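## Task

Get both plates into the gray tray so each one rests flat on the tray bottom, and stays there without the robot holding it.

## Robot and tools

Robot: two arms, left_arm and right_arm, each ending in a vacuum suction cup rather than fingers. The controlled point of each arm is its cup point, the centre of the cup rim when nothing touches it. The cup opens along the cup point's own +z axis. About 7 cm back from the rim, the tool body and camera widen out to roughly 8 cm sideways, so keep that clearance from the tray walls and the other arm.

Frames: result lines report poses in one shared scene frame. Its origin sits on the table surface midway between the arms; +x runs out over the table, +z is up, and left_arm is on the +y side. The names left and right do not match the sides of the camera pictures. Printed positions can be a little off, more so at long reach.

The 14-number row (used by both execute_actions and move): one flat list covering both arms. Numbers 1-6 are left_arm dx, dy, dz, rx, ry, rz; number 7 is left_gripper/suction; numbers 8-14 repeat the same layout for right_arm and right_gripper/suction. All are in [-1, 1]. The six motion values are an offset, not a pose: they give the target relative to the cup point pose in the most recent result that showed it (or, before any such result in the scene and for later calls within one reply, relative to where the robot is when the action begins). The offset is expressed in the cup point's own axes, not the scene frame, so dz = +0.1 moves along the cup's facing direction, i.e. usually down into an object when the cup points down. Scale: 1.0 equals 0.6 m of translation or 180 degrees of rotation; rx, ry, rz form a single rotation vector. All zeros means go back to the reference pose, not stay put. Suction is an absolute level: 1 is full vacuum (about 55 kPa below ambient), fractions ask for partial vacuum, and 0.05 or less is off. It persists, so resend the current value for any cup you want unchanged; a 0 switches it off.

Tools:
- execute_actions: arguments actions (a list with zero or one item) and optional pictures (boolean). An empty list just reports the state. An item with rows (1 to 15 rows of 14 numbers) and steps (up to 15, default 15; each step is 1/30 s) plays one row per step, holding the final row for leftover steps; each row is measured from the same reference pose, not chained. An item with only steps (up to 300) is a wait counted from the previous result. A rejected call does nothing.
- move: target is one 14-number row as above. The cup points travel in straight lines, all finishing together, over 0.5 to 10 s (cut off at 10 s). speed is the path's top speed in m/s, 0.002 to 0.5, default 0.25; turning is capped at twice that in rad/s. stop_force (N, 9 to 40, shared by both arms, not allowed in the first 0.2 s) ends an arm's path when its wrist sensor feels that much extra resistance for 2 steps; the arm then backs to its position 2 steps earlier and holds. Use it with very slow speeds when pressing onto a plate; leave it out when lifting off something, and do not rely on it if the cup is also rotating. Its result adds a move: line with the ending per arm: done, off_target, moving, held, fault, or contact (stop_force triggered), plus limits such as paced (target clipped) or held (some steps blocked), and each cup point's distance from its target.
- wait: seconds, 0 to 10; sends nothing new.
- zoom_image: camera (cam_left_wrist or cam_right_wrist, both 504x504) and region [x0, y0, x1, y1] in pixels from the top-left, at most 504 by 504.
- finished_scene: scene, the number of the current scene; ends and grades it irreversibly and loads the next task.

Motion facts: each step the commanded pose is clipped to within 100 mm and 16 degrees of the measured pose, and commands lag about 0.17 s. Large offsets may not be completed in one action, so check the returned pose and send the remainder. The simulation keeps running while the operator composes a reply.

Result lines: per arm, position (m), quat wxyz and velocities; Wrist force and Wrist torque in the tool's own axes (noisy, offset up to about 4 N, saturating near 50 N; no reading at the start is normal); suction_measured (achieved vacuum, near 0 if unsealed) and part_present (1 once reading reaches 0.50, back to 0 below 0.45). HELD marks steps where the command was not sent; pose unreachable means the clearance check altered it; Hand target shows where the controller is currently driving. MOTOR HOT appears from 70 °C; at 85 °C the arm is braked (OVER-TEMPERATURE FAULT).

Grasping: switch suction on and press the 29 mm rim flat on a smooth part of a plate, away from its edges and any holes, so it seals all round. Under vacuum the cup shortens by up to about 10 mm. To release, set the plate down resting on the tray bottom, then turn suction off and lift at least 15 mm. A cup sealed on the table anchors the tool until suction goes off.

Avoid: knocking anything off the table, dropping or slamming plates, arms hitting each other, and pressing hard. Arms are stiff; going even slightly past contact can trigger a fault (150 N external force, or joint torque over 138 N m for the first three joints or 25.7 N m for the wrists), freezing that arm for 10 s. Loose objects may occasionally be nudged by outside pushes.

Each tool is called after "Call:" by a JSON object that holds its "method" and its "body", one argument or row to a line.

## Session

Call:
{"method": "move", "body": {
  "target": [0,0,-0.25,0,0,0,0,0,0,-0.25,0,0,0,0]
}}

Scene clock: 1.17 s of 7200.00 s.
left_arm: end_effector_position=(+0.3572, +0.3959, +0.3784) suction_measured=0.00 part_present=0 end_effector_quat_wxyz=(+0.001, -0.169, +0.986, -0.001) end_effector_velocity=(+0.000, +0.000, +0.002) end_effector_angular_velocity=(+0.001, +0.002, +0.001) | right_arm: end_effector_position=(+0.4782, -0.3159, +0.3773) suction_measured=0.00 part_present=0 end_effector_quat_wxyz=(+0.000, +0.168, +0.986, +0.001) end_effector_velocity=(+0.000, -0.001, +0.002) end_effector_angular_velocity=(-0.000, +0.001, -0.001)
Joint positions: left_arm=[-0.316 -1.768  1.689 -1.495 -1.571 -0.841] | right_arm=[-0.314 -1.766  1.689 -1.495 -1.569  0.208]
Joint velocities: left_arm=[ 0.001  0.002 -0.007  0.007  0.    -0.   ] | right_arm=[-0.001  0.002 -0.007  0.006 -0.    -0.   ]
Motor temperatures (°C, as the motors report them): left_arm=[34 33 32 40 36 37] | right_arm=[31 33 34 44 39 41]
Wrist force (N, on the end effector, along its own x y z axes, offset not removed): left_arm=[-0.6 0.1 3.9] | right_arm=[1.3 0.2 -2.4]
Wrist torque (N m, same axes, about the end effector's origin, offset not removed): left_arm=[0.01 0.13 0.08] | right_arm=[-0.04 -0.46 -0.28]
Hand target (left_arm): +0.357, +0.396, +0.379; +0.001, -0.169, +0.986, -0.001
Hand target (right_arm): +0.478, -0.316, +0.377; +0.000, +0.168, +0.986, +0.001
Off the commanded pose (left_arm): 0.000 m, 0 deg.
Off the commanded pose (right_arm): 0.000 m, 0 deg.
move: done

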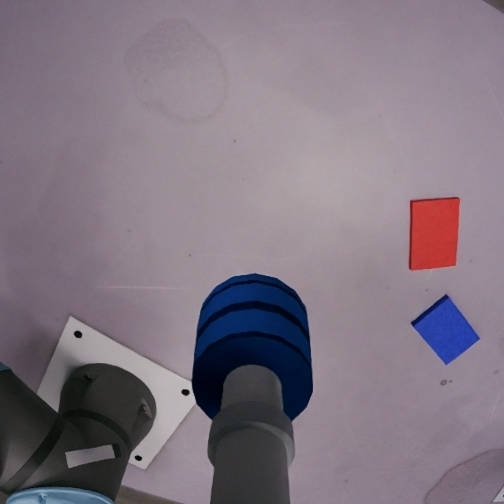

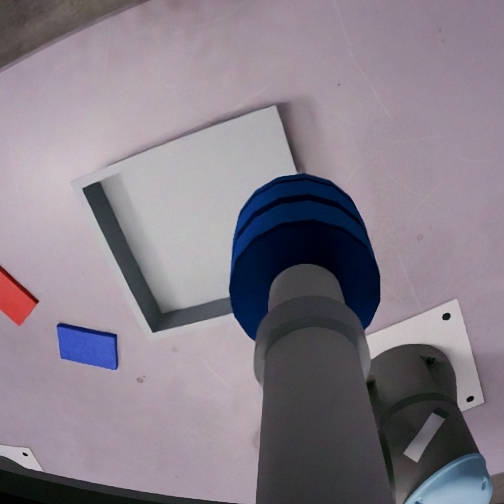

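Call:
{"method": "move", "body": {
  "target": [0,0.3,0,0,0,0,0,0.415,0.59,0.33,0,0,0,0]
}}

Scene clock: 8.07 s of 7200.00 s.
left_arm: end_effector_position=(+0.2975, +0.5657, +0.3783) suction_measured=0.00 part_present=0 end_effector_quat_wxyz=(+0.001, -0.169, +0.986, -0.000) end_effector_velocity=(-0.000, +0.001, +0.000) end_effector_angular_velocity=(-0.001, -0.000, +0.001) | right_arm: end_effector_position=(+0.3602, +0.1009, +0.1791) suction_measured=0.00 part_present=0 end_effector_quat_wxyz=(-0.000, +0.168, +0.986, +0.000) end_effector_velocity=(-0.001, +0.002, -0.000) end_effector_angular_velocity=(-0.000, -0.000, +0.002)
Joint positions: left_arm=[ 0.065 -1.909  1.79  -1.454 -1.571 -0.46 ] | right_arm=[ 0.605 -1.31   1.736 -1.997 -1.569  1.127]
Joint velocities: left_arm=[ 0.003 -0.    -0.    -0.    -0.001  0.002] | right_arm=[ 0.004  0.004 -0.004 -0.    -0.     0.002]
Motor temperatures (°C, as the motors report them): left_arm=[34 33 32 40 36 37] | right_arm=[31 33 34 44 39 41]
Wrist force (N, on the end effector, along its own x y z axes, offset not removed): left_arm=[4.2 -3.4 2.9] | right_arm=[1.5 1.2 -1.2]
Wrist torque (N m, same axes, about the end effector's origin, offset not removed): left_arm=[-0.55 -0.61 0.22] | right_arm=[0.15 -0.25 -0.14]
Hand target (left_arm): +0.297, +0.566, +0.378; +0.001, -0.169, +0.986, -0.000
Hand target (right_arm): +0.360, +0.101, +0.179; -0.000, +0.168, +0.986, +0.000
Off the commanded pose (left_arm): 0.000 m, 0 deg.
Off the commanded pose (right_arm): 0.001 m, 0 deg.
After step 90, 1.40 s passed at rest.
move: done

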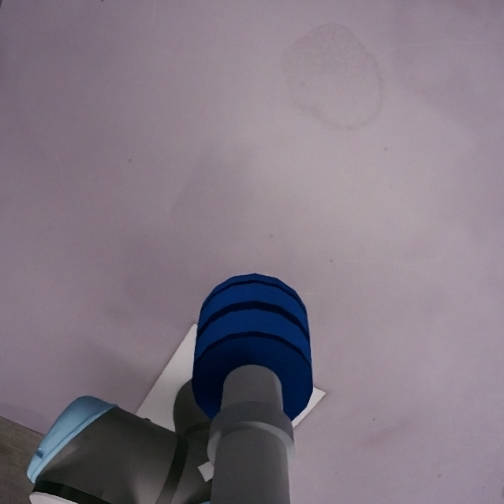

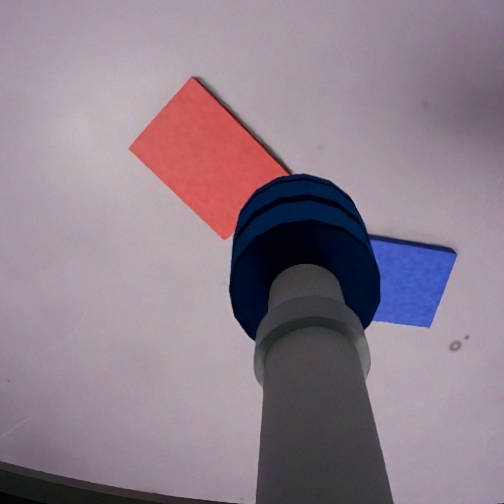

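Call:
{"method": "move", "body": {
  "target": [0,0,0,0,0,0,0,0.017,0.072,0.24,0,0,0,0],
  "speed": 0.15
}}

Scene clock: 14.30 s of 7200.00 s.
left_arm: end_effector_position=(+0.2975, +0.5657, +0.3783) suction_measured=0.00 part_present=0 end_effector_quat_wxyz=(+0.001, -0.169, +0.986, -0.000) end_effector_velocity=(+0.000, +0.000, +0.000) end_effector_angular_velocity=(+0.001, -0.001, -0.000) | right_arm: end_effector_position=(+0.3648, +0.1449, +0.0351) suction_measured=0.00 part_present=0 end_effector_quat_wxyz=(-0.001, +0.168, +0.986, +0.000) end_effector_velocity=(+0.001, +0.000, -0.002) end_effector_angular_velocity=(-0.001, +0.000, -0.003)
Joint positions: left_arm=[ 0.065 -1.909  1.79  -1.454 -1.571 -0.46 ] | right_arm=[ 0.651 -1.038  1.768 -2.301 -1.569  1.173]
Joint velocities: left_arm=[-0.     0.    -0.    -0.     0.001 -0.   ] | right_arm=[-0.001  0.006 -0.002 -0.003 -0.     0.002]
Motor temperatures (°C, as the motors report them): left_arm=[34 33 32 40 36 37] | right_arm=[31 33 34 44 39 41]
Wrist force (N, on the end effector, along its own x y z axes, offset not removed): left_arm=[-3.0 0.1 3.9] | right_arm=[2.6 0.8 -0.1]
Wrist torque (N m, same axes, about the end effector's origin, offset not removed): left_arm=[-0.01 0.38 -0.03] | right_arm=[0.01 -0.40 -0.21]
Hand target (left_arm): +0.298, +0.566, +0.378; +0.001, -0.169, +0.986, -0.000
Hand target (right_arm): +0.365, +0.145, +0.035; -0.000, +0.168, +0.986, +0.000
Off the commanded pose (left_arm): 0.000 m, 0 deg.
Off the commanded pose (right_arm): 0.000 m, 0 deg.
After step 90, 1.73 s passed at rest.
move: done

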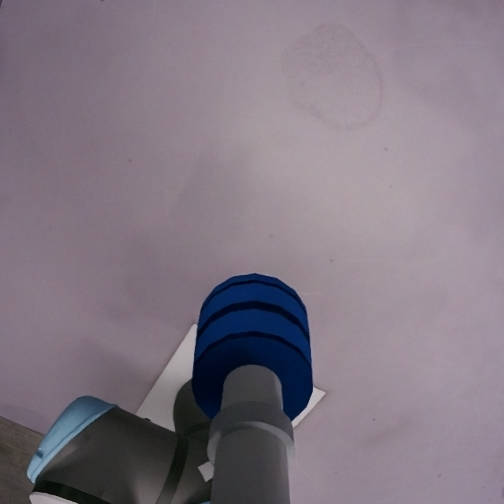

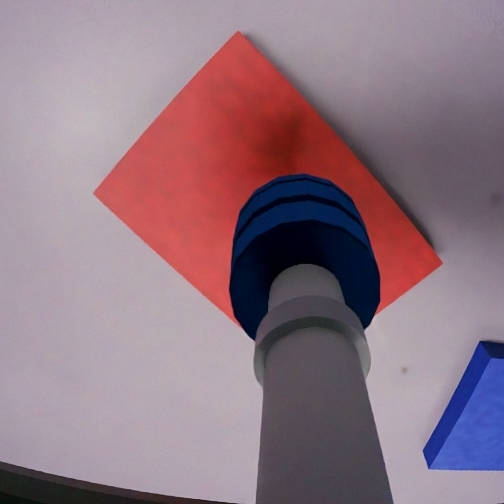

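Call:
{"method": "move", "body": {
  "target": [0,0,0,0,0,0,0,0,0.006,0.065,0,0,0,1],
  "speed": 0.008,
  "stop_force": 9
}}

Call:
{"method": "move", "body": {
  "target": [0,0,0,0,0,0,0,0,0,-0.22,0,0,0,1]
}}

Call:
{"method": "move", "body": {
  "target": [0,0,0,0,0,0,0,-0.283,-0.575,0,0,0,0.13,1]
}}

Call:
{"method": "move", "body": {
  "target": [0,0,0,0,0,0,0,0,0,0.07,0,0,0,1],
  "speed": 0.04
}}

Scene clock: 26.70 s of 7200.00 s.
left_arm: end_effector_position=(+0.2975, +0.5657, +0.3783) suction_measured=0.00 part_present=0 end_effector_quat_wxyz=(+0.001, -0.169, +0.986, -0.000) end_effector_velocity=(+0.000, -0.000, -0.000) end_effector_angular_velocity=(+0.000, +0.000, -0.001) | right_arm: end_effector_position=(+0.3659, +0.1482, -0.0014) suction_measured=1.00 part_present=1 end_effector_quat_wxyz=(-0.000, +0.168, +0.986, +0.001) end_effector_velocity=(+0.000, -0.002, +0.002) end_effector_angular_velocity=(-0.003, +0.002, -0.003)
Joint positions: left_arm=[ 0.065 -1.909  1.79  -1.454 -1.571 -0.46 ] | right_arm=[ 0.653 -0.972  1.777 -2.377 -1.569  1.175]
Joint velocities: left_arm=[-0.001  0.     0.    -0.     0.     0.   ] | right_arm=[-0.002 -0.005  0.     0.008  0.     0.001]
Motor temperatures (°C, as the motors report them): left_arm=[34 33 32 40 36 37] | right_arm=[31 33 34 44 39 41]
Wrist force (N, on the end effector, along its own x y z axes, offset not removed): left_arm=[-0.3 0.6 -1.9] | right_arm=[2.6 1.6 -19.4]
Wrist torque (N m, same axes, about the end effector's origin, offset not removed): left_arm=[0.11 0.07 -0.06] | right_arm=[-0.28 -0.53 -0.29]
Hand target (left_arm): +0.298, +0.566, +0.378; +0.001, -0.169, +0.986, -0.000
Hand target (right_arm): +0.366, +0.148, -0.001; -0.001, +0.168, +0.986, +0.001
Off the commanded pose (left_arm): 0.000 m, 0 deg.
Off the commanded pose (right_arm): 0.003 m, 0 deg.
After step 90, 4.47 s passed at rest.
move: contact (right_arm)

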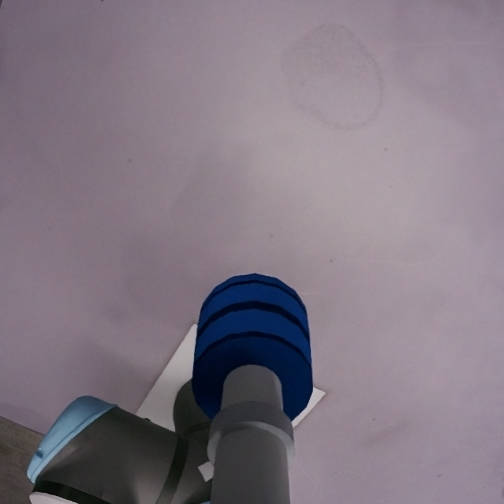

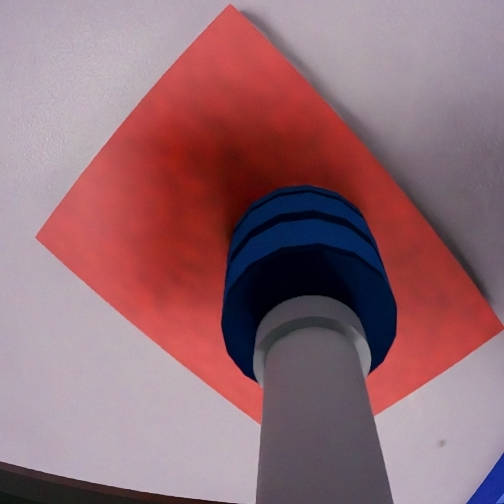

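Scene clock: 27.80 s of 7200.00 s.
left_arm: end_effector_position=(+0.2975, +0.5657, +0.3783) suction_measured=0.00 part_present=0 end_effector_quat_wxyz=(+0.001, -0.169, +0.986, -0.000) end_effector_velocity=(+0.000, -0.000, +0.000) end_effector_angular_velocity=(+0.000, -0.000, -0.001) | right_arm: end_effector_position=(+0.3660, +0.1482, +0.1305) suction_measured=0.99 part_present=1 end_effector_quat_wxyz=(-0.000, +0.168, +0.986, +0.001) end_effector_velocity=(-0.000, +0.000, +0.001) end_effector_angular_velocity=(-0.002, +0.000, +0.000)
Joint positions: left_arm=[ 0.065 -1.909  1.79  -1.454 -1.571 -0.46 ] | right_arm=[ 0.653 -1.163  1.669 -2.077 -1.569  1.176]
Joint velocities: left_arm=[-0.001  0.    -0.    -0.     0.    -0.   ] | right_arm=[ 0.001 -0.001 -0.003  0.005 -0.001  0.   ]
Motor temperatures (°C, as the motors report them): left_arm=[34 33 32 40 36 37] | right_arm=[31 33 34 44 39 41]
Wrist force (N, on the end effector, along its own x y z axes, offset not removed): left_arm=[1.7 -1.0 1.4] | right_arm=[1.9 -0.6 0.1]
Wrist torque (N m, same axes, about the end effector's origin, offset not removed): left_arm=[-0.28 -0.13 0.00] | right_arm=[-0.24 -0.42 -0.17]
Hand target (left_arm): +0.298, +0.566, +0.378; +0.001, -0.169, +0.986, -0.000
Hand target (right_arm): +0.366, +0.148, +0.131; -0.000, +0.168, +0.986, +0.001
Off the commanded pose (left_arm): 0.000 m, 0 deg.
Off the commanded pose (right_arm): 0.000 m, 0 deg.
move: done

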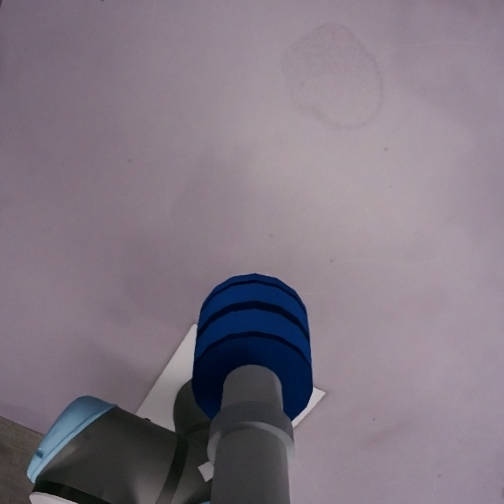

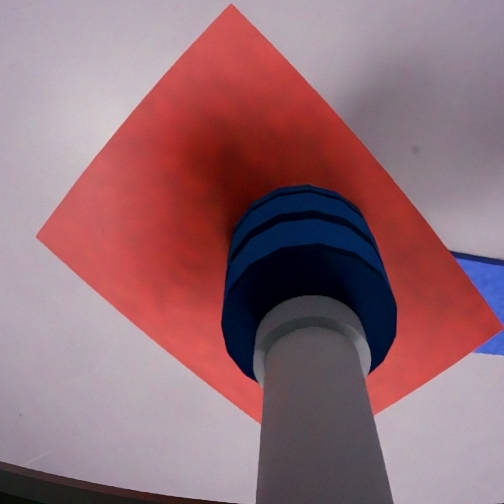

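Scene clock: 29.97 s of 7200.00 s.
left_arm: end_effector_position=(+0.2975, +0.5657, +0.3783) suction_measured=0.00 part_present=0 end_effector_quat_wxyz=(+0.001, -0.169, +0.986, -0.000) end_effector_velocity=(-0.000, -0.000, -0.000) end_effector_angular_velocity=(-0.000, +0.000, -0.000) | right_arm: end_effector_position=(+0.4121, -0.2337, +0.1308) suction_measured=0.98 part_present=1 end_effector_quat_wxyz=(-0.000, +0.365, +0.931, +0.001) end_effector_velocity=(+0.000, -0.002, -0.000) end_effector_angular_velocity=(+0.001, +0.001, -0.001)
Joint positions: left_arm=[ 0.065 -1.909  1.79  -1.454 -1.571 -0.46 ] | right_arm=[-0.107 -1.703  2.302 -2.17  -1.569  0.824]
Joint velocities: left_arm=[ 0.  0.  0.  0. -0.  0.] | right_arm=[-0.005 -0.001  0.001  0.001  0.001 -0.004]
Motor temperatures (°C, as the motors report them): left_arm=[34 33 32 40 36 37] | right_arm=[31 33 34 44 39 41]
Wrist force (N, on the end effector, along its own x y z axes, offset not removed): left_arm=[0.2 -0.3 0.8] | right_arm=[2.4 0.4 0.0]
Wrist torque (N m, same axes, about the end effector's origin, offset not removed): left_arm=[-0.29 0.12 -0.11] | right_arm=[0.00 -0.48 -0.16]
Hand target (left_arm): +0.298, +0.566, +0.378; +0.001, -0.169, +0.986, -0.000
Hand target (right_arm): +0.412, -0.234, +0.131; -0.000, +0.365, +0.931, +0.001
Off the commanded pose (left_arm): 0.000 m, 0 deg.
Off the commanded pose (right_arm): 0.001 m, 0 deg.
move: done

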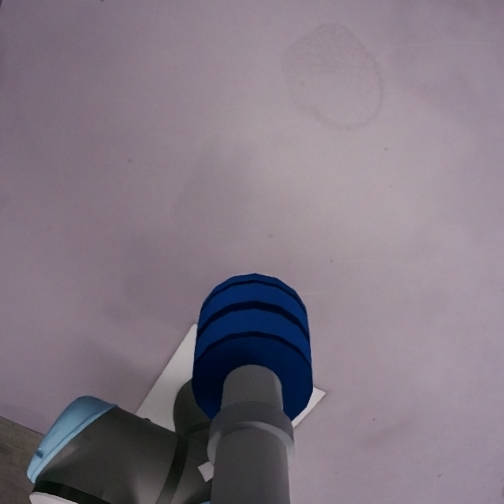

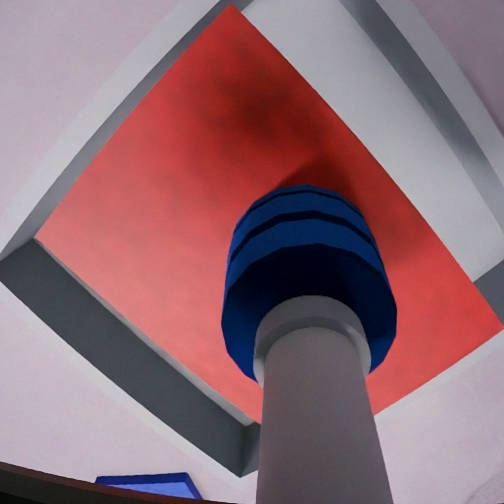

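Scene clock: 31.37 s of 7200.00 s.
left_arm: end_effector_position=(+0.2975, +0.5657, +0.3783) suction_measured=0.00 part_present=0 end_effector_quat_wxyz=(+0.001, -0.169, +0.986, -0.000) end_effector_velocity=(-0.000, +0.000, -0.000) end_effector_angular_velocity=(-0.000, +0.000, +0.000) | right_arm: end_effector_position=(+0.4121, -0.2337, +0.0889) suction_measured=1.00 part_present=1 end_effector_quat_wxyz=(-0.000, +0.365, +0.931, +0.001) end_effector_velocity=(+0.000, -0.000, -0.002) end_effector_angular_velocity=(+0.000, +0.000, +0.000)
Joint positions: left_arm=[ 0.065 -1.909  1.79  -1.454 -1.571 -0.46 ] | right_arm=[-0.107 -1.619  2.364 -2.317 -1.569  0.824]
Joint velocities: left_arm=[ 0.001 -0.    -0.     0.    -0.     0.   ] | right_arm=[-0.     0.005  0.003 -0.007  0.    -0.001]
Motor temperatures (°C, as the motors report them): left_arm=[34 33 32 40 36 37] | right_arm=[31 33 34 44 39 41]
Wrist force (N, on the end effector, along its own x y z axes, offset not removed): left_arm=[-0.5 -3.6 -0.9] | right_arm=[2.4 1.3 0.5]
Wrist torque (N m, same axes, about the end effector's origin, offset not removed): left_arm=[-0.43 0.14 0.03] | right_arm=[0.02 -0.37 -0.22]
Hand target (left_arm): +0.298, +0.566, +0.378; +0.001, -0.169, +0.986, -0.000
Hand target (right_arm): +0.412, -0.234, +0.089; -0.000, +0.365, +0.931, +0.001
Off the commanded pose (left_arm): 0.000 m, 0 deg.
Off the commanded pose (right_arm): 0.000 m, 0 deg.
move: done

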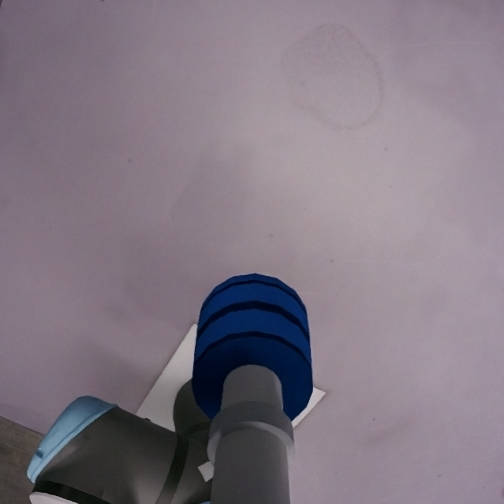

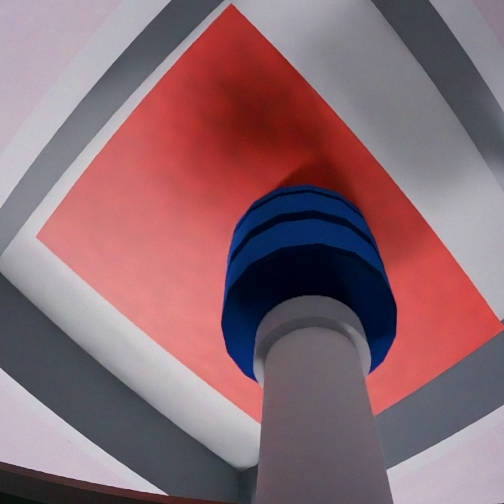

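Call:
{"method": "move", "body": {
  "target": [0,0,0,0,0,0,0,-0.012,-0.012,0.11,0,0,0,1],
  "speed": 0.03,
  "stop_force": 9
}}

Call:
{"method": "move", "body": {
  "target": [0,0,0,0,0,0,0,0,0,0.045,0,0,0,1],
  "speed": 0.006,
  "stop_force": 9
}}

Call:
{"method": "execute_actions", "body": {
  "actions": [
    {"rows":[[0,0,0,0,0,0,0,0,0,0,0,0,0,0]],"steps":8}
  ],
  "pictures": false
}}

Call:
{"method": "move", "body": {
  "target": [0,0,0,0,0,0,0,0,0,-0.3,0,0,0,0]
}}

Call:
{"method": "move", "body": {
  "target": [0,0,0,0,0,0,0,0.54,0.19,0.1,0,0,0,0]
}}

Call:
{"method": "move", "body": {
  "target": [0,0,0,0,0,0,0,0,0,0.1,0,0,0,0]
}}

Scene clock: 43.33 s of 7200.00 s.
left_arm: end_effector_position=(+0.2975, +0.5657, +0.3783) suction_measured=0.00 part_present=0 end_effector_quat_wxyz=(+0.001, -0.169, +0.986, -0.000) end_effector_velocity=(+0.000, -0.000, -0.000) end_effector_angular_velocity=(-0.000, +0.000, -0.001) | right_arm: end_effector_position=(+0.4125, -0.2439, +0.0230) suction_measured=0.98 part_present=1 end_effector_quat_wxyz=(-0.000, +0.365, +0.931, +0.001) end_effector_velocity=(+0.000, -0.001, -0.002) end_effector_angular_velocity=(-0.000, -0.000, +0.001)
Joint positions: left_arm=[ 0.065 -1.909  1.79  -1.454 -1.571 -0.46 ] | right_arm=[-0.135 -1.451  2.447 -2.568 -1.569  0.796]
Joint velocities: left_arm=[-0.001 -0.     0.     0.    -0.     0.   ] | right_arm=[-0.001  0.005  0.002 -0.008 -0.    -0.002]
Motor temperatures (°C, as the motors report them): left_arm=[34 33 32 40 36 37] | right_arm=[31 33 34 44 39 41]
Wrist force (N, on the end effector, along its own x y z axes, offset not removed): left_arm=[1.4 3.2 1.6] | right_arm=[2.9 0.5 -0.1]
Wrist torque (N m, same axes, about the end effector's origin, offset not removed): left_arm=[0.20 0.14 0.07] | right_arm=[-0.03 -0.51 -0.06]
Hand target (left_arm): +0.298, +0.566, +0.378; +0.001, -0.169, +0.986, -0.000
Hand target (right_arm): +0.413, -0.244, +0.023; -0.000, +0.365, +0.931, +0.001
Off the commanded pose (left_arm): 0.000 m, 0 deg.
Off the commanded pose (right_arm): 0.000 m, 0 deg.
move: done

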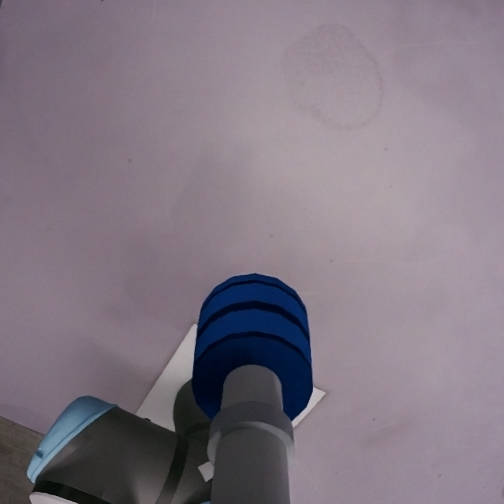

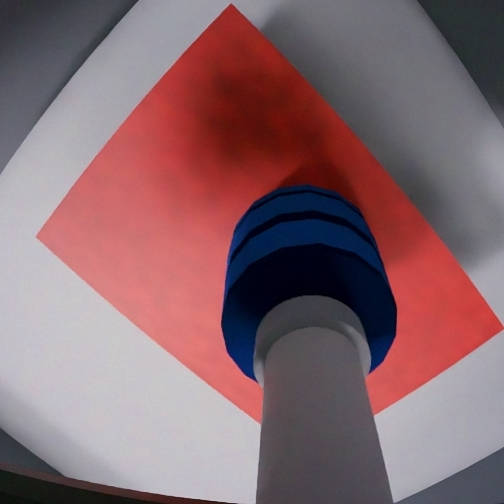

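Scene clock: 47.30 s of 7200.00 s.
left_arm: end_effector_position=(+0.2975, +0.5657, +0.3783) suction_measured=0.00 part_present=0 end_effector_quat_wxyz=(+0.001, -0.169, +0.986, -0.000) end_effector_velocity=(-0.000, -0.000, -0.000) end_effector_angular_velocity=(-0.000, +0.000, +0.000) | right_arm: end_effector_position=(+0.4124, -0.2439, +0.0014) suction_measured=1.00 part_present=1 end_effector_quat_wxyz=(-0.000, +0.365, +0.931, +0.001) end_effector_velocity=(-0.000, -0.000, +0.002) end_effector_angular_velocity=(-0.000, +0.002, -0.001)
Joint positions: left_arm=[ 0.065 -1.909  1.79  -1.454 -1.571 -0.46 ] | right_arm=[-0.135 -1.382  2.464 -2.654 -1.569  0.796]
Joint velocities: left_arm=[ 0. -0.  0.  0. -0. -0.] | right_arm=[-0.001 -0.006 -0.002  0.009  0.     0.001]
Motor temperatures (°C, as the motors report them): left_arm=[34 33 32 40 36 37] | right_arm=[31 33 34 44 39 41]
Wrist force (N, on the end effector, along its own x y z axes, offset not removed): left_arm=[0.3 3.8 0.6] | right_arm=[3.2 -1.7 -29.9]
Wrist torque (N m, same axes, about the end effector's origin, offset not removed): left_arm=[0.33 0.27 0.11] | right_arm=[0.22 -0.23 -0.09]
Hand target (left_arm): +0.298, +0.566, +0.378; +0.001, -0.169, +0.986, -0.000
Hand target (right_arm): +0.413, -0.244, +0.002; -0.000, +0.365, +0.931, +0.001
Off the commanded pose (left_arm): 0.000 m, 0 deg.
Off the commanded pose (right_arm): 0.005 m, 0 deg.
move: contact (right_arm)

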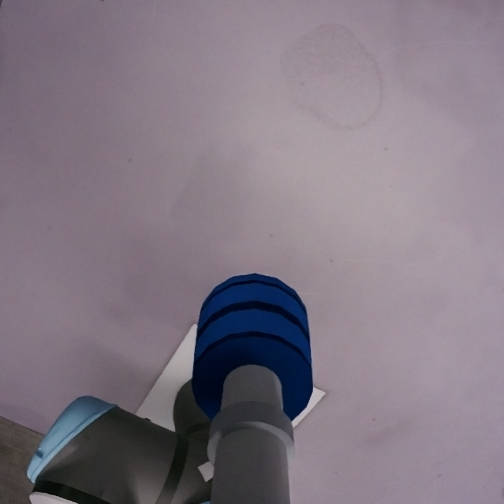

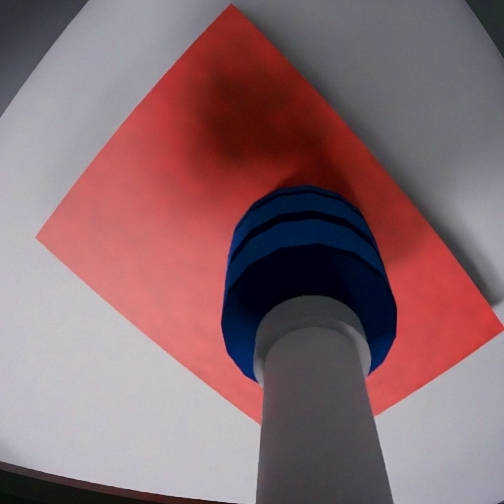

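Scene clock: 47.57 s of 7200.00 s.
left_arm: end_effector_position=(+0.2975, +0.5657, +0.3783) suction_measured=0.00 part_present=0 end_effector_quat_wxyz=(+0.001, -0.169, +0.986, -0.000) end_effector_velocity=(-0.000, +0.001, -0.000) end_effector_angular_velocity=(-0.000, +0.000, +0.002) | right_arm: end_effector_position=(+0.4125, -0.2439, +0.0015) suction_measured=0.00 part_present=0 end_effector_quat_wxyz=(-0.000, +0.365, +0.931, +0.001) end_effector_velocity=(+0.000, -0.000, +0.000) end_effector_angular_velocity=(-0.000, +0.000, -0.000)
Joint positions: left_arm=[ 0.065 -1.909  1.79  -1.454 -1.571 -0.46 ] | right_arm=[-0.135 -1.382  2.464 -2.653 -1.569  0.796]
Joint velocities: left_arm=[ 0.001  0.     0.     0.    -0.    -0.   ] | right_arm=[-0.001  0.    -0.001  0.    -0.    -0.001]
Motor temperatures (°C, as the motors report them): left_arm=[34 33 32 40 36 37] | right_arm=[31 33 34 44 39 41]
Wrist force (N, on the end effector, along its own x y z axes, offset not removed): left_arm=[4.1 -1.1 1.6] | right_arm=[5.8 -6.3 -38.0]
Wrist torque (N m, same axes, about the end effector's origin, offset not removed): left_arm=[-0.27 -0.44 0.16] | right_arm=[-0.23 -0.42 -0.20]
Hand target (left_arm): +0.298, +0.566, +0.378; +0.001, -0.169, +0.986, -0.000
Hand target (right_arm): +0.412, -0.244, +0.001; -0.000, +0.365, +0.931, +0.001
Off the commanded pose (left_arm): 0.000 m, 0 deg.
Off the commanded pose (right_arm): 0.000 m, 0 deg.
Steps of this call (steps 1 to 8: all 8 steps of this action). Readings (end_effector_position | what the end effector reports):
1: left_arm (+0.2975, +0.5657, +0.3783) | right_arm (+0.4124, -0.2439, +0.0015) | left_arm suction_measured=0.00 part_present=0 | right_arm suction_measured=0.24 part_present=0
2: left_arm (+0.2975, +0.5657, +0.3783) | right_arm (+0.4125, -0.2439, +0.0015) | left_arm suction_measured=0.00 part_present=0 | right_arm suction_measured=0.00 part_present=0
4: left_arm (+0.2975, +0.5657, +0.3783) | right_arm (+0.4125, -0.2439, +0.0015) | left_arm suction_measured=0.00 part_present=0 | right_arm suction_measured=0.00 part_present=0
8: the state above

Scene clock: 49.10 s of 7200.00 s.
left_arm: end_effector_position=(+0.2975, +0.5657, +0.3783) suction_measured=0.00 part_present=0 end_effector_quat_wxyz=(+0.001, -0.169, +0.986, -0.000) end_effector_velocity=(+0.000, -0.001, -0.000) end_effector_angular_velocity=(+0.000, +0.000, -0.002) | right_arm: end_effector_position=(+0.4125, -0.2439, +0.1815) suction_measured=0.00 part_present=0 end_effector_quat_wxyz=(-0.000, +0.365, +0.931, +0.001) end_effector_velocity=(+0.000, -0.000, +0.002) end_effector_angular_velocity=(+0.000, +0.002, -0.002)
Joint positions: left_arm=[ 0.065 -1.909  1.79  -1.454 -1.571 -0.46 ] | right_arm=[-0.135 -1.79   2.221 -2.002 -1.569  0.796]
Joint velocities: left_arm=[-0.002 -0.     0.    -0.     0.    -0.   ] | right_arm=[-0.001 -0.002 -0.005  0.01   0.     0.   ]
Motor temperatures (°C, as the motors report them): left_arm=[34 33 32 40 36 37] | right_arm=[31 33 34 44 39 41]
Wrist force (N, on the end effector, along its own x y z axes, offset not removed): left_arm=[-0.8 0.0 3.7] | right_arm=[2.6 -1.7 -0.3]
Wrist torque (N m, same axes, about the end effector's origin, offset not removed): left_arm=[-0.03 0.02 -0.18] | right_arm=[-0.36 -0.62 -0.18]
Hand target (left_arm): +0.298, +0.566, +0.378; +0.001, -0.169, +0.986, -0.000
Hand target (right_arm): +0.413, -0.244, +0.182; -0.000, +0.365, +0.931, +0.001
Off the commanded pose (left_arm): 0.000 m, 0 deg.
Off the commanded pose (right_arm): 0.000 m, 0 deg.
move: done

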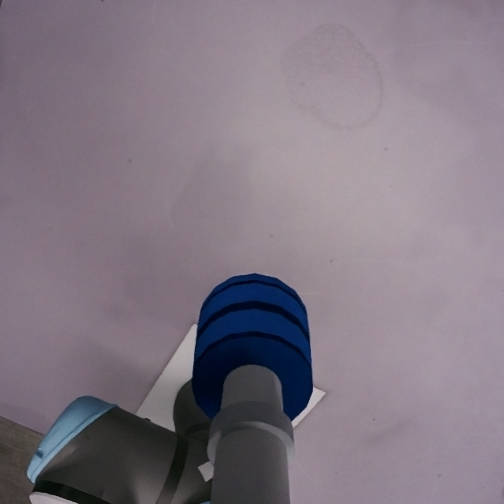

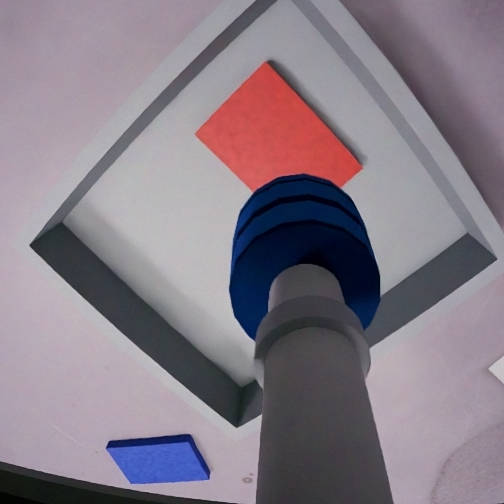

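Scene clock: 51.10 s of 7200.00 s.
left_arm: end_effector_position=(+0.2975, +0.5657, +0.3783) suction_measured=0.00 part_present=0 end_effector_quat_wxyz=(+0.001, -0.169, +0.986, -0.000) end_effector_velocity=(-0.000, +0.000, +0.000) end_effector_angular_velocity=(-0.000, -0.000, +0.001) | right_arm: end_effector_position=(+0.2516, +0.0600, +0.1213) suction_measured=0.00 part_present=0 end_effector_quat_wxyz=(-0.001, +0.365, +0.931, +0.000) end_effector_velocity=(-0.001, +0.002, +0.000) end_effector_angular_velocity=(+0.000, -0.001, +0.000)
Joint positions: left_arm=[ 0.065 -1.909  1.79  -1.454 -1.571 -0.46 ] | right_arm=[ 0.708 -1.43   2.056 -2.198 -1.57   1.638]
Joint velocities: left_arm=[ 0.  0. -0. -0. -0. -0.] | right_arm=[ 0.003  0.003 -0.003  0.    -0.     0.003]
Motor temperatures (°C, as the motors report them): left_arm=[34 33 32 40 36 37] | right_arm=[31 33 34 44 39 41]
Wrist force (N, on the end effector, along its own x y z axes, offset not removed): left_arm=[-1.6 1.7 1.0] | right_arm=[3.7 1.0 -1.8]
Wrist torque (N m, same axes, about the end effector's origin, offset not removed): left_arm=[0.09 0.39 0.13] | right_arm=[-0.08 -0.60 -0.08]
Hand target (left_arm): +0.298, +0.566, +0.378; +0.001, -0.169, +0.986, -0.000
Hand target (right_arm): +0.252, +0.060, +0.121; -0.000, +0.365, +0.931, +0.000
Off the commanded pose (left_arm): 0.000 m, 0 deg.
Off the commanded pose (right_arm): 0.001 m, 0 deg.
move: done

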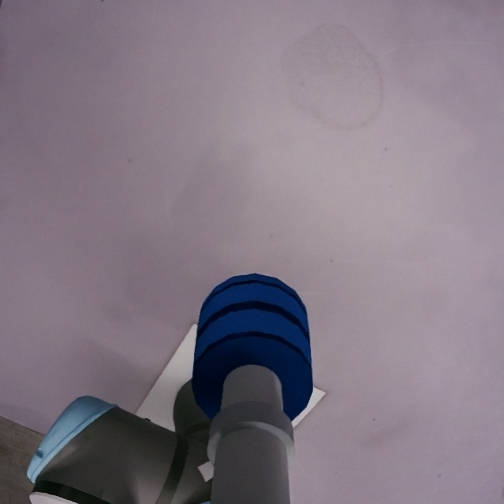

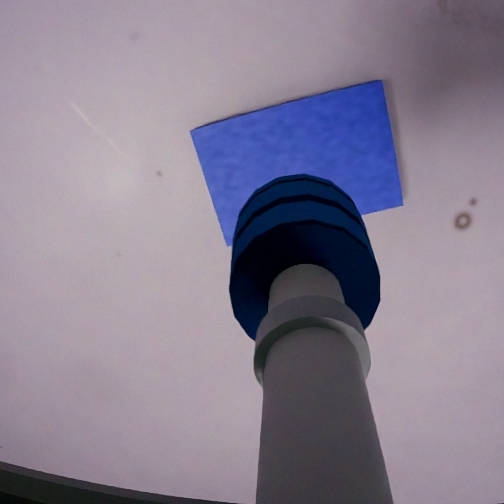

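Scene clock: 52.00 s of 7200.00 s.
left_arm: end_effector_position=(+0.2975, +0.5657, +0.3783) suction_measured=0.00 part_present=0 end_effector_quat_wxyz=(+0.001, -0.169, +0.986, -0.000) end_effector_velocity=(+0.000, -0.000, +0.000) end_effector_angular_velocity=(+0.000, -0.000, -0.001) | right_arm: end_effector_position=(+0.2517, +0.0600, +0.0614) suction_measured=0.00 part_present=0 end_effector_quat_wxyz=(-0.000, +0.365, +0.931, +0.000) end_effector_velocity=(+0.001, +0.000, -0.002) end_effector_angular_velocity=(+0.000, -0.000, -0.002)
Joint positions: left_arm=[ 0.065 -1.909  1.79  -1.454 -1.571 -0.46 ] | right_arm=[ 0.708 -1.324  2.123 -2.371 -1.57   1.638]
Joint velocities: left_arm=[-0.001  0.    -0.     0.     0.     0.   ] | right_arm=[-0.001  0.006  0.001 -0.007  0.     0.   ]
Motor temperatures (°C, as the motors report them): left_arm=[34 33 32 40 36 37] | right_arm=[31 33 34 44 39 41]
Wrist force (N, on the end effector, along its own x y z axes, offset not removed): left_arm=[-0.7 -4.0 0.7] | right_arm=[2.4 -0.4 0.2]
Wrist torque (N m, same axes, about the end effector's origin, offset not removed): left_arm=[-0.50 0.12 -0.02] | right_arm=[-0.18 -0.53 -0.06]
Hand target (left_arm): +0.298, +0.566, +0.378; +0.001, -0.169, +0.986, -0.000
Hand target (right_arm): +0.252, +0.060, +0.061; -0.001, +0.365, +0.931, +0.000
Off the commanded pose (left_arm): 0.000 m, 0 deg.
Off the commanded pose (right_arm): 0.000 m, 0 deg.
move: done

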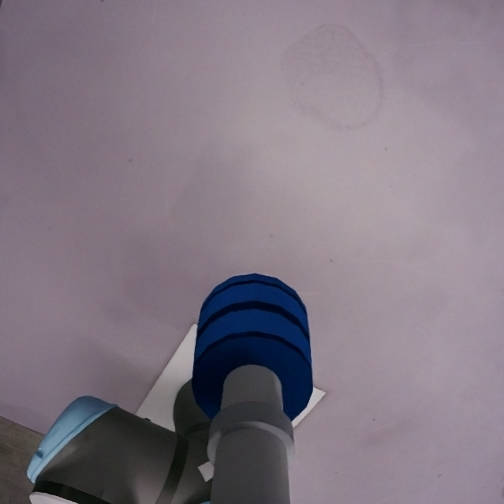

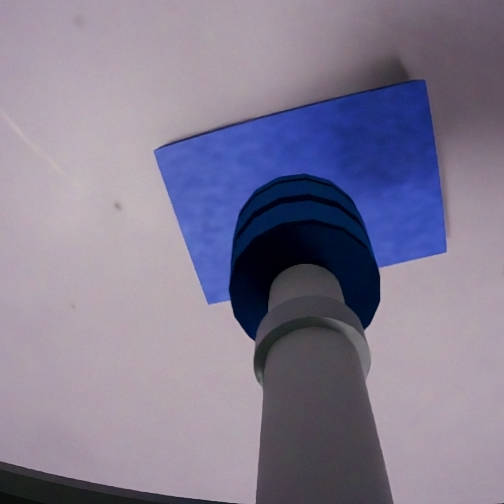

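Call:
{"method": "move", "body": {
  "target": [0,0,0,0,0,0,0,0,-0.012,0.065,0,0,0,0],
  "speed": 0.08
}}

Call:
{"method": "move", "body": {
  "target": [0,0,0,0,0,0,0,0,0,0.045,0,0,0,1],
  "speed": 0.008,
  "stop_force": 9
}}

Call:
{"method": "move", "body": {
  "target": [0,0,0,0,0,0,0,0,0,-0.22,0,0,0,1]
}}

Call:
{"method": "move", "body": {
  "target": [0,0,0,0,0,0,0,-0.443,-0.067,0,0,0,0.33,1]
}}

Call:
{"method": "move", "body": {
  "target": [0,0,0,0,0,0,0,0,0,0.17,0,0,0,1],
  "speed": 0.03,
  "stop_force": 9
}}

Scene clock: 60.07 s of 7200.00 s.
left_arm: end_effector_position=(+0.2975, +0.5657, +0.3783) suction_measured=0.00 part_present=0 end_effector_quat_wxyz=(+0.001, -0.169, +0.986, -0.000) end_effector_velocity=(+0.000, +0.000, +0.000) end_effector_angular_velocity=(+0.001, +0.000, -0.001) | right_arm: end_effector_position=(+0.2468, +0.0547, +0.0226) suction_measured=0.00 part_present=0 end_effector_quat_wxyz=(-0.001, +0.365, +0.931, +0.000) end_effector_velocity=(+0.000, -0.000, -0.001) end_effector_angular_velocity=(+0.000, -0.000, +0.000)
Joint positions: left_arm=[ 0.065 -1.909  1.79  -1.454 -1.571 -0.46 ] | right_arm=[ 0.709 -1.254  2.173 -2.49  -1.57   1.639]
Joint velocities: left_arm=[-0.     0.    -0.     0.     0.001  0.   ] | right_arm=[-0.     0.003  0.002 -0.005 -0.    -0.001]
Motor temperatures (°C, as the motors report them): left_arm=[34 33 32 40 36 37] | right_arm=[31 33 34 44 39 41]
Wrist force (N, on the end effector, along its own x y z axes, offset not removed): left_arm=[3.6 1.0 -2.7] | right_arm=[2.1 -0.1 1.0]
Wrist torque (N m, same axes, about the end effector's origin, offset not removed): left_arm=[-0.13 -0.50 0.18] | right_arm=[-0.08 -0.54 -0.15]
Hand target (left_arm): +0.298, +0.566, +0.378; +0.001, -0.169, +0.986, -0.000
Hand target (right_arm): +0.247, +0.055, +0.022; -0.000, +0.365, +0.931, +0.000
Off the commanded pose (left_arm): 0.000 m, 0 deg.
Off the commanded pose (right_arm): 0.000 m, 0 deg.
After step 90, 4.13 s passed at rest.
move: done

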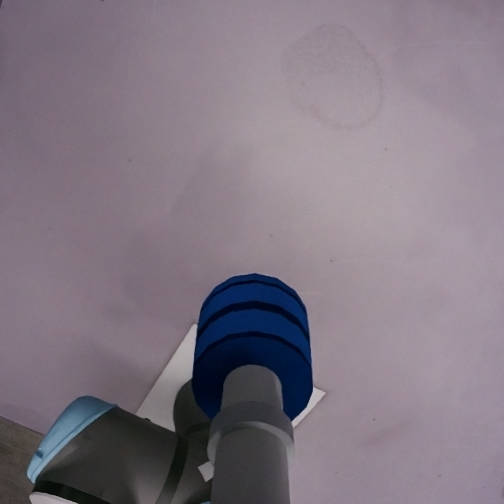

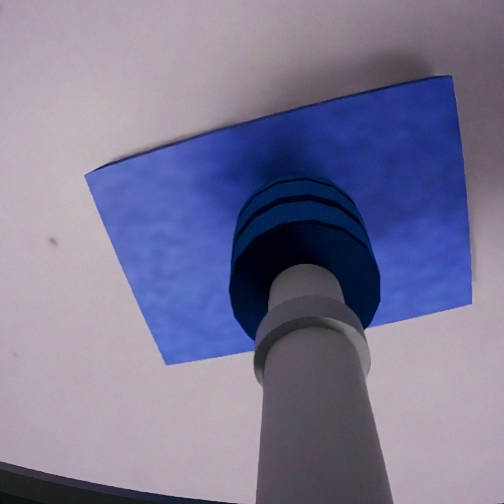

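Scene clock: 63.27 s of 7200.00 s.
left_arm: end_effector_position=(+0.2975, +0.5657, +0.3783) suction_measured=0.00 part_present=0 end_effector_quat_wxyz=(+0.001, -0.169, +0.986, -0.000) end_effector_velocity=(+0.000, -0.000, +0.000) end_effector_angular_velocity=(+0.001, -0.001, -0.001) | right_arm: end_effector_position=(+0.2467, +0.0547, -0.0001) suction_measured=1.00 part_present=1 end_effector_quat_wxyz=(-0.001, +0.365, +0.931, +0.000) end_effector_velocity=(-0.001, -0.001, +0.002) end_effector_angular_velocity=(-0.003, +0.002, -0.000)
Joint positions: left_arm=[ 0.065 -1.909  1.79  -1.454 -1.571 -0.46 ] | right_arm=[ 0.709 -1.201  2.186 -2.556 -1.57   1.639]
Joint velocities: left_arm=[-0.001  0.    -0.    -0.     0.001  0.   ] | right_arm=[ 0.001 -0.006 -0.001  0.011  0.     0.001]
Motor temperatures (°C, as the motors report them): left_arm=[34 33 32 40 36 37] | right_arm=[31 33 34 44 39 41]
Wrist force (N, on the end effector, along its own x y z axes, offset not removed): left_arm=[1.4 4.1 1.9] | right_arm=[2.6 4.4 -28.5]
Wrist torque (N m, same axes, about the end effector's origin, offset not removed): left_arm=[0.44 -0.01 0.04] | right_arm=[-0.11 -0.33 -0.20]
Hand target (left_arm): +0.298, +0.566, +0.378; +0.001, -0.169, +0.986, -0.000
Hand target (right_arm): +0.247, +0.055, +0.000; -0.001, +0.365, +0.931, +0.000
Off the commanded pose (left_arm): 0.000 m, 0 deg.
Off the commanded pose (right_arm): 0.004 m, 0 deg.
move: contact (right_arm)

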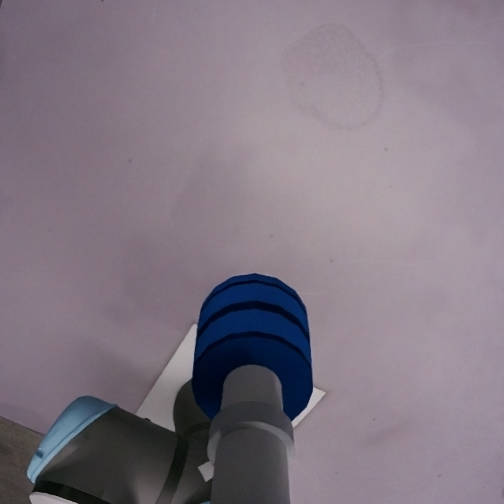

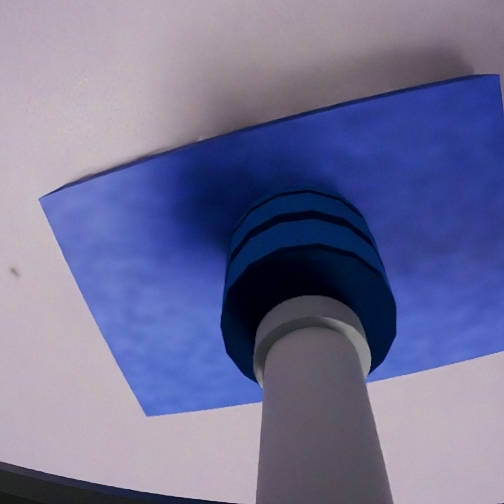

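Scene clock: 64.37 s of 7200.00 s.
left_arm: end_effector_position=(+0.2975, +0.5657, +0.3783) suction_measured=0.00 part_present=0 end_effector_quat_wxyz=(+0.001, -0.169, +0.986, -0.000) end_effector_velocity=(-0.000, +0.000, +0.000) end_effector_angular_velocity=(-0.000, -0.000, +0.001) | right_arm: end_effector_position=(+0.2467, +0.0547, +0.1319) suction_measured=0.99 part_present=1 end_effector_quat_wxyz=(-0.001, +0.365, +0.931, +0.001) end_effector_velocity=(-0.000, -0.000, +0.002) end_effector_angular_velocity=(-0.002, +0.001, +0.001)
Joint positions: left_arm=[ 0.065 -1.909  1.79  -1.454 -1.571 -0.46 ] | right_arm=[ 0.709 -1.462  2.06  -2.17  -1.569  1.639]
Joint velocities: left_arm=[ 0.001 -0.    -0.    -0.    -0.    -0.   ] | right_arm=[ 0.    -0.003 -0.003  0.008 -0.    -0.001]
Motor temperatures (°C, as the motors report them): left_arm=[34 33 32 40 36 37] | right_arm=[31 33 34 44 39 41]
Wrist force (N, on the end effector, along its own x y z axes, offset not removed): left_arm=[-0.5 3.1 3.3] | right_arm=[2.2 1.4 1.6]
Wrist torque (N m, same axes, about the end effector's origin, offset not removed): left_arm=[0.49 0.40 0.00] | right_arm=[0.07 -0.49 -0.22]
Hand target (left_arm): +0.298, +0.566, +0.378; +0.001, -0.169, +0.986, -0.000
Hand target (right_arm): +0.247, +0.055, +0.132; -0.001, +0.365, +0.931, +0.000
Off the commanded pose (left_arm): 0.000 m, 0 deg.
Off the commanded pose (right_arm): 0.000 m, 0 deg.
move: done

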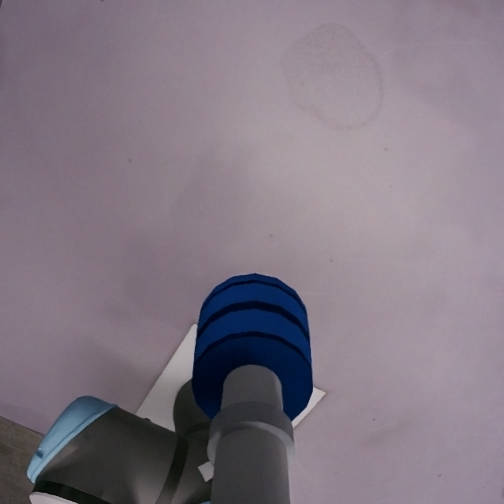

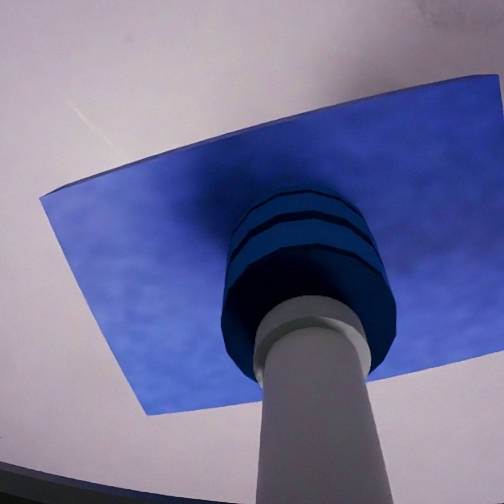

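Scene clock: 66.97 s of 7200.00 s.
left_arm: end_effector_position=(+0.2975, +0.5657, +0.3783) suction_measured=0.00 part_present=0 end_effector_quat_wxyz=(+0.001, -0.169, +0.986, -0.000) end_effector_velocity=(-0.000, +0.001, +0.000) end_effector_angular_velocity=(+0.000, -0.000, +0.002) | right_arm: end_effector_position=(+0.4149, -0.1553, +0.1320) suction_measured=0.99 part_present=1 end_effector_quat_wxyz=(-0.001, +0.778, +0.628, +0.001) end_effector_velocity=(+0.002, -0.002, +0.000) end_effector_angular_velocity=(+0.000, -0.002, -0.007)
Joint positions: left_arm=[ 0.065 -1.909  1.79  -1.454 -1.571 -0.46 ] | right_arm=[ 0.09  -1.598  2.204 -2.177 -1.569  2.057]
Joint velocities: left_arm=[ 0.002  0.    -0.    -0.     0.     0.   ] | right_arm=[-0.005 -0.    -0.001 -0.001  0.     0.002]
Motor temperatures (°C, as the motors report them): left_arm=[34 33 32 40 36 37] | right_arm=[31 33 34 44 39 41]
Wrist force (N, on the end effector, along its own x y z axes, offset not removed): left_arm=[-1.6 3.4 1.6] | right_arm=[1.9 0.5 2.1]
Wrist torque (N m, same axes, about the end effector's origin, offset not removed): left_arm=[0.22 0.15 -0.01] | right_arm=[-0.12 -0.37 -0.18]
Hand target (left_arm): +0.298, +0.566, +0.378; +0.001, -0.169, +0.986, -0.000
Hand target (right_arm): +0.415, -0.155, +0.132; -0.001, +0.778, +0.628, +0.001
Off the commanded pose (left_arm): 0.000 m, 0 deg.
Off the commanded pose (right_arm): 0.001 m, 0 deg.
move: done

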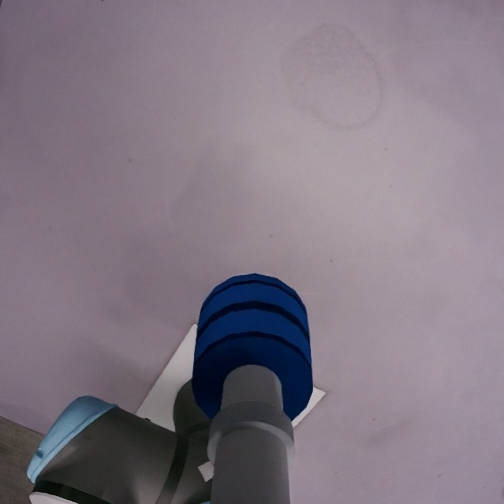

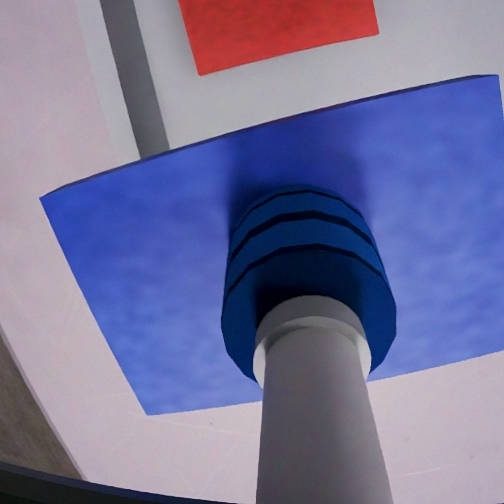

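Scene clock: 70.70 s of 7200.00 s.
left_arm: end_effector_position=(+0.2975, +0.5657, +0.3783) suction_measured=0.00 part_present=0 end_effector_quat_wxyz=(+0.001, -0.169, +0.986, -0.000) end_effector_velocity=(-0.000, +0.000, +0.000) end_effector_angular_velocity=(-0.000, +0.000, +0.001) | right_arm: end_effector_position=(+0.4148, -0.1553, +0.0300) suction_measured=0.99 part_present=1 end_effector_quat_wxyz=(-0.001, +0.778, +0.628, +0.001) end_effector_velocity=(-0.000, +0.000, -0.002) end_effector_angular_velocity=(-0.000, +0.001, +0.000)
Joint positions: left_arm=[ 0.065 -1.909  1.79  -1.454 -1.571 -0.46 ] | right_arm=[ 0.09  -1.38   2.324 -2.516 -1.569  2.057]
Joint velocities: left_arm=[ 0.001  0.    -0.     0.    -0.     0.   ] | right_arm=[ 0.     0.006  0.001 -0.006  0.     0.   ]
Motor temperatures (°C, as the motors report them): left_arm=[34 33 32 40 36 37] | right_arm=[31 33 34 44 39 41]
Wrist force (N, on the end effector, along its own x y z axes, offset not removed): left_arm=[0.7 2.4 0.5] | right_arm=[3.4 1.5 1.9]
Wrist torque (N m, same axes, about the end effector's origin, offset not removed): left_arm=[0.14 -0.25 -0.04] | right_arm=[0.14 -0.63 -0.13]
Hand target (left_arm): +0.298, +0.566, +0.378; +0.001, -0.169, +0.986, -0.000
Hand target (right_arm): +0.415, -0.155, +0.030; -0.001, +0.778, +0.628, +0.001
Off the commanded pose (left_arm): 0.000 m, 0 deg.
Off the commanded pose (right_arm): 0.000 m, 0 deg.
move: done

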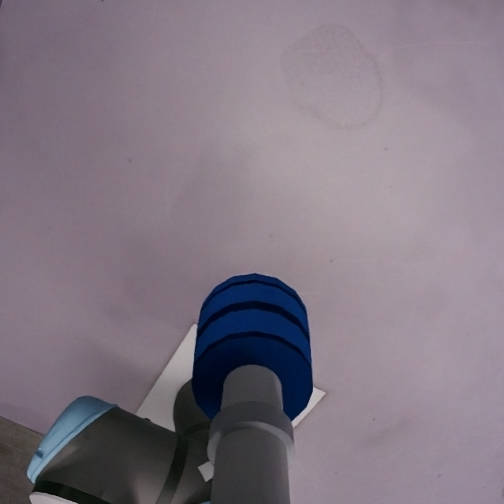

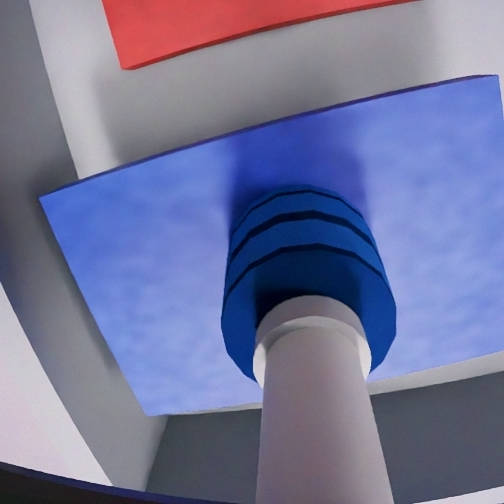

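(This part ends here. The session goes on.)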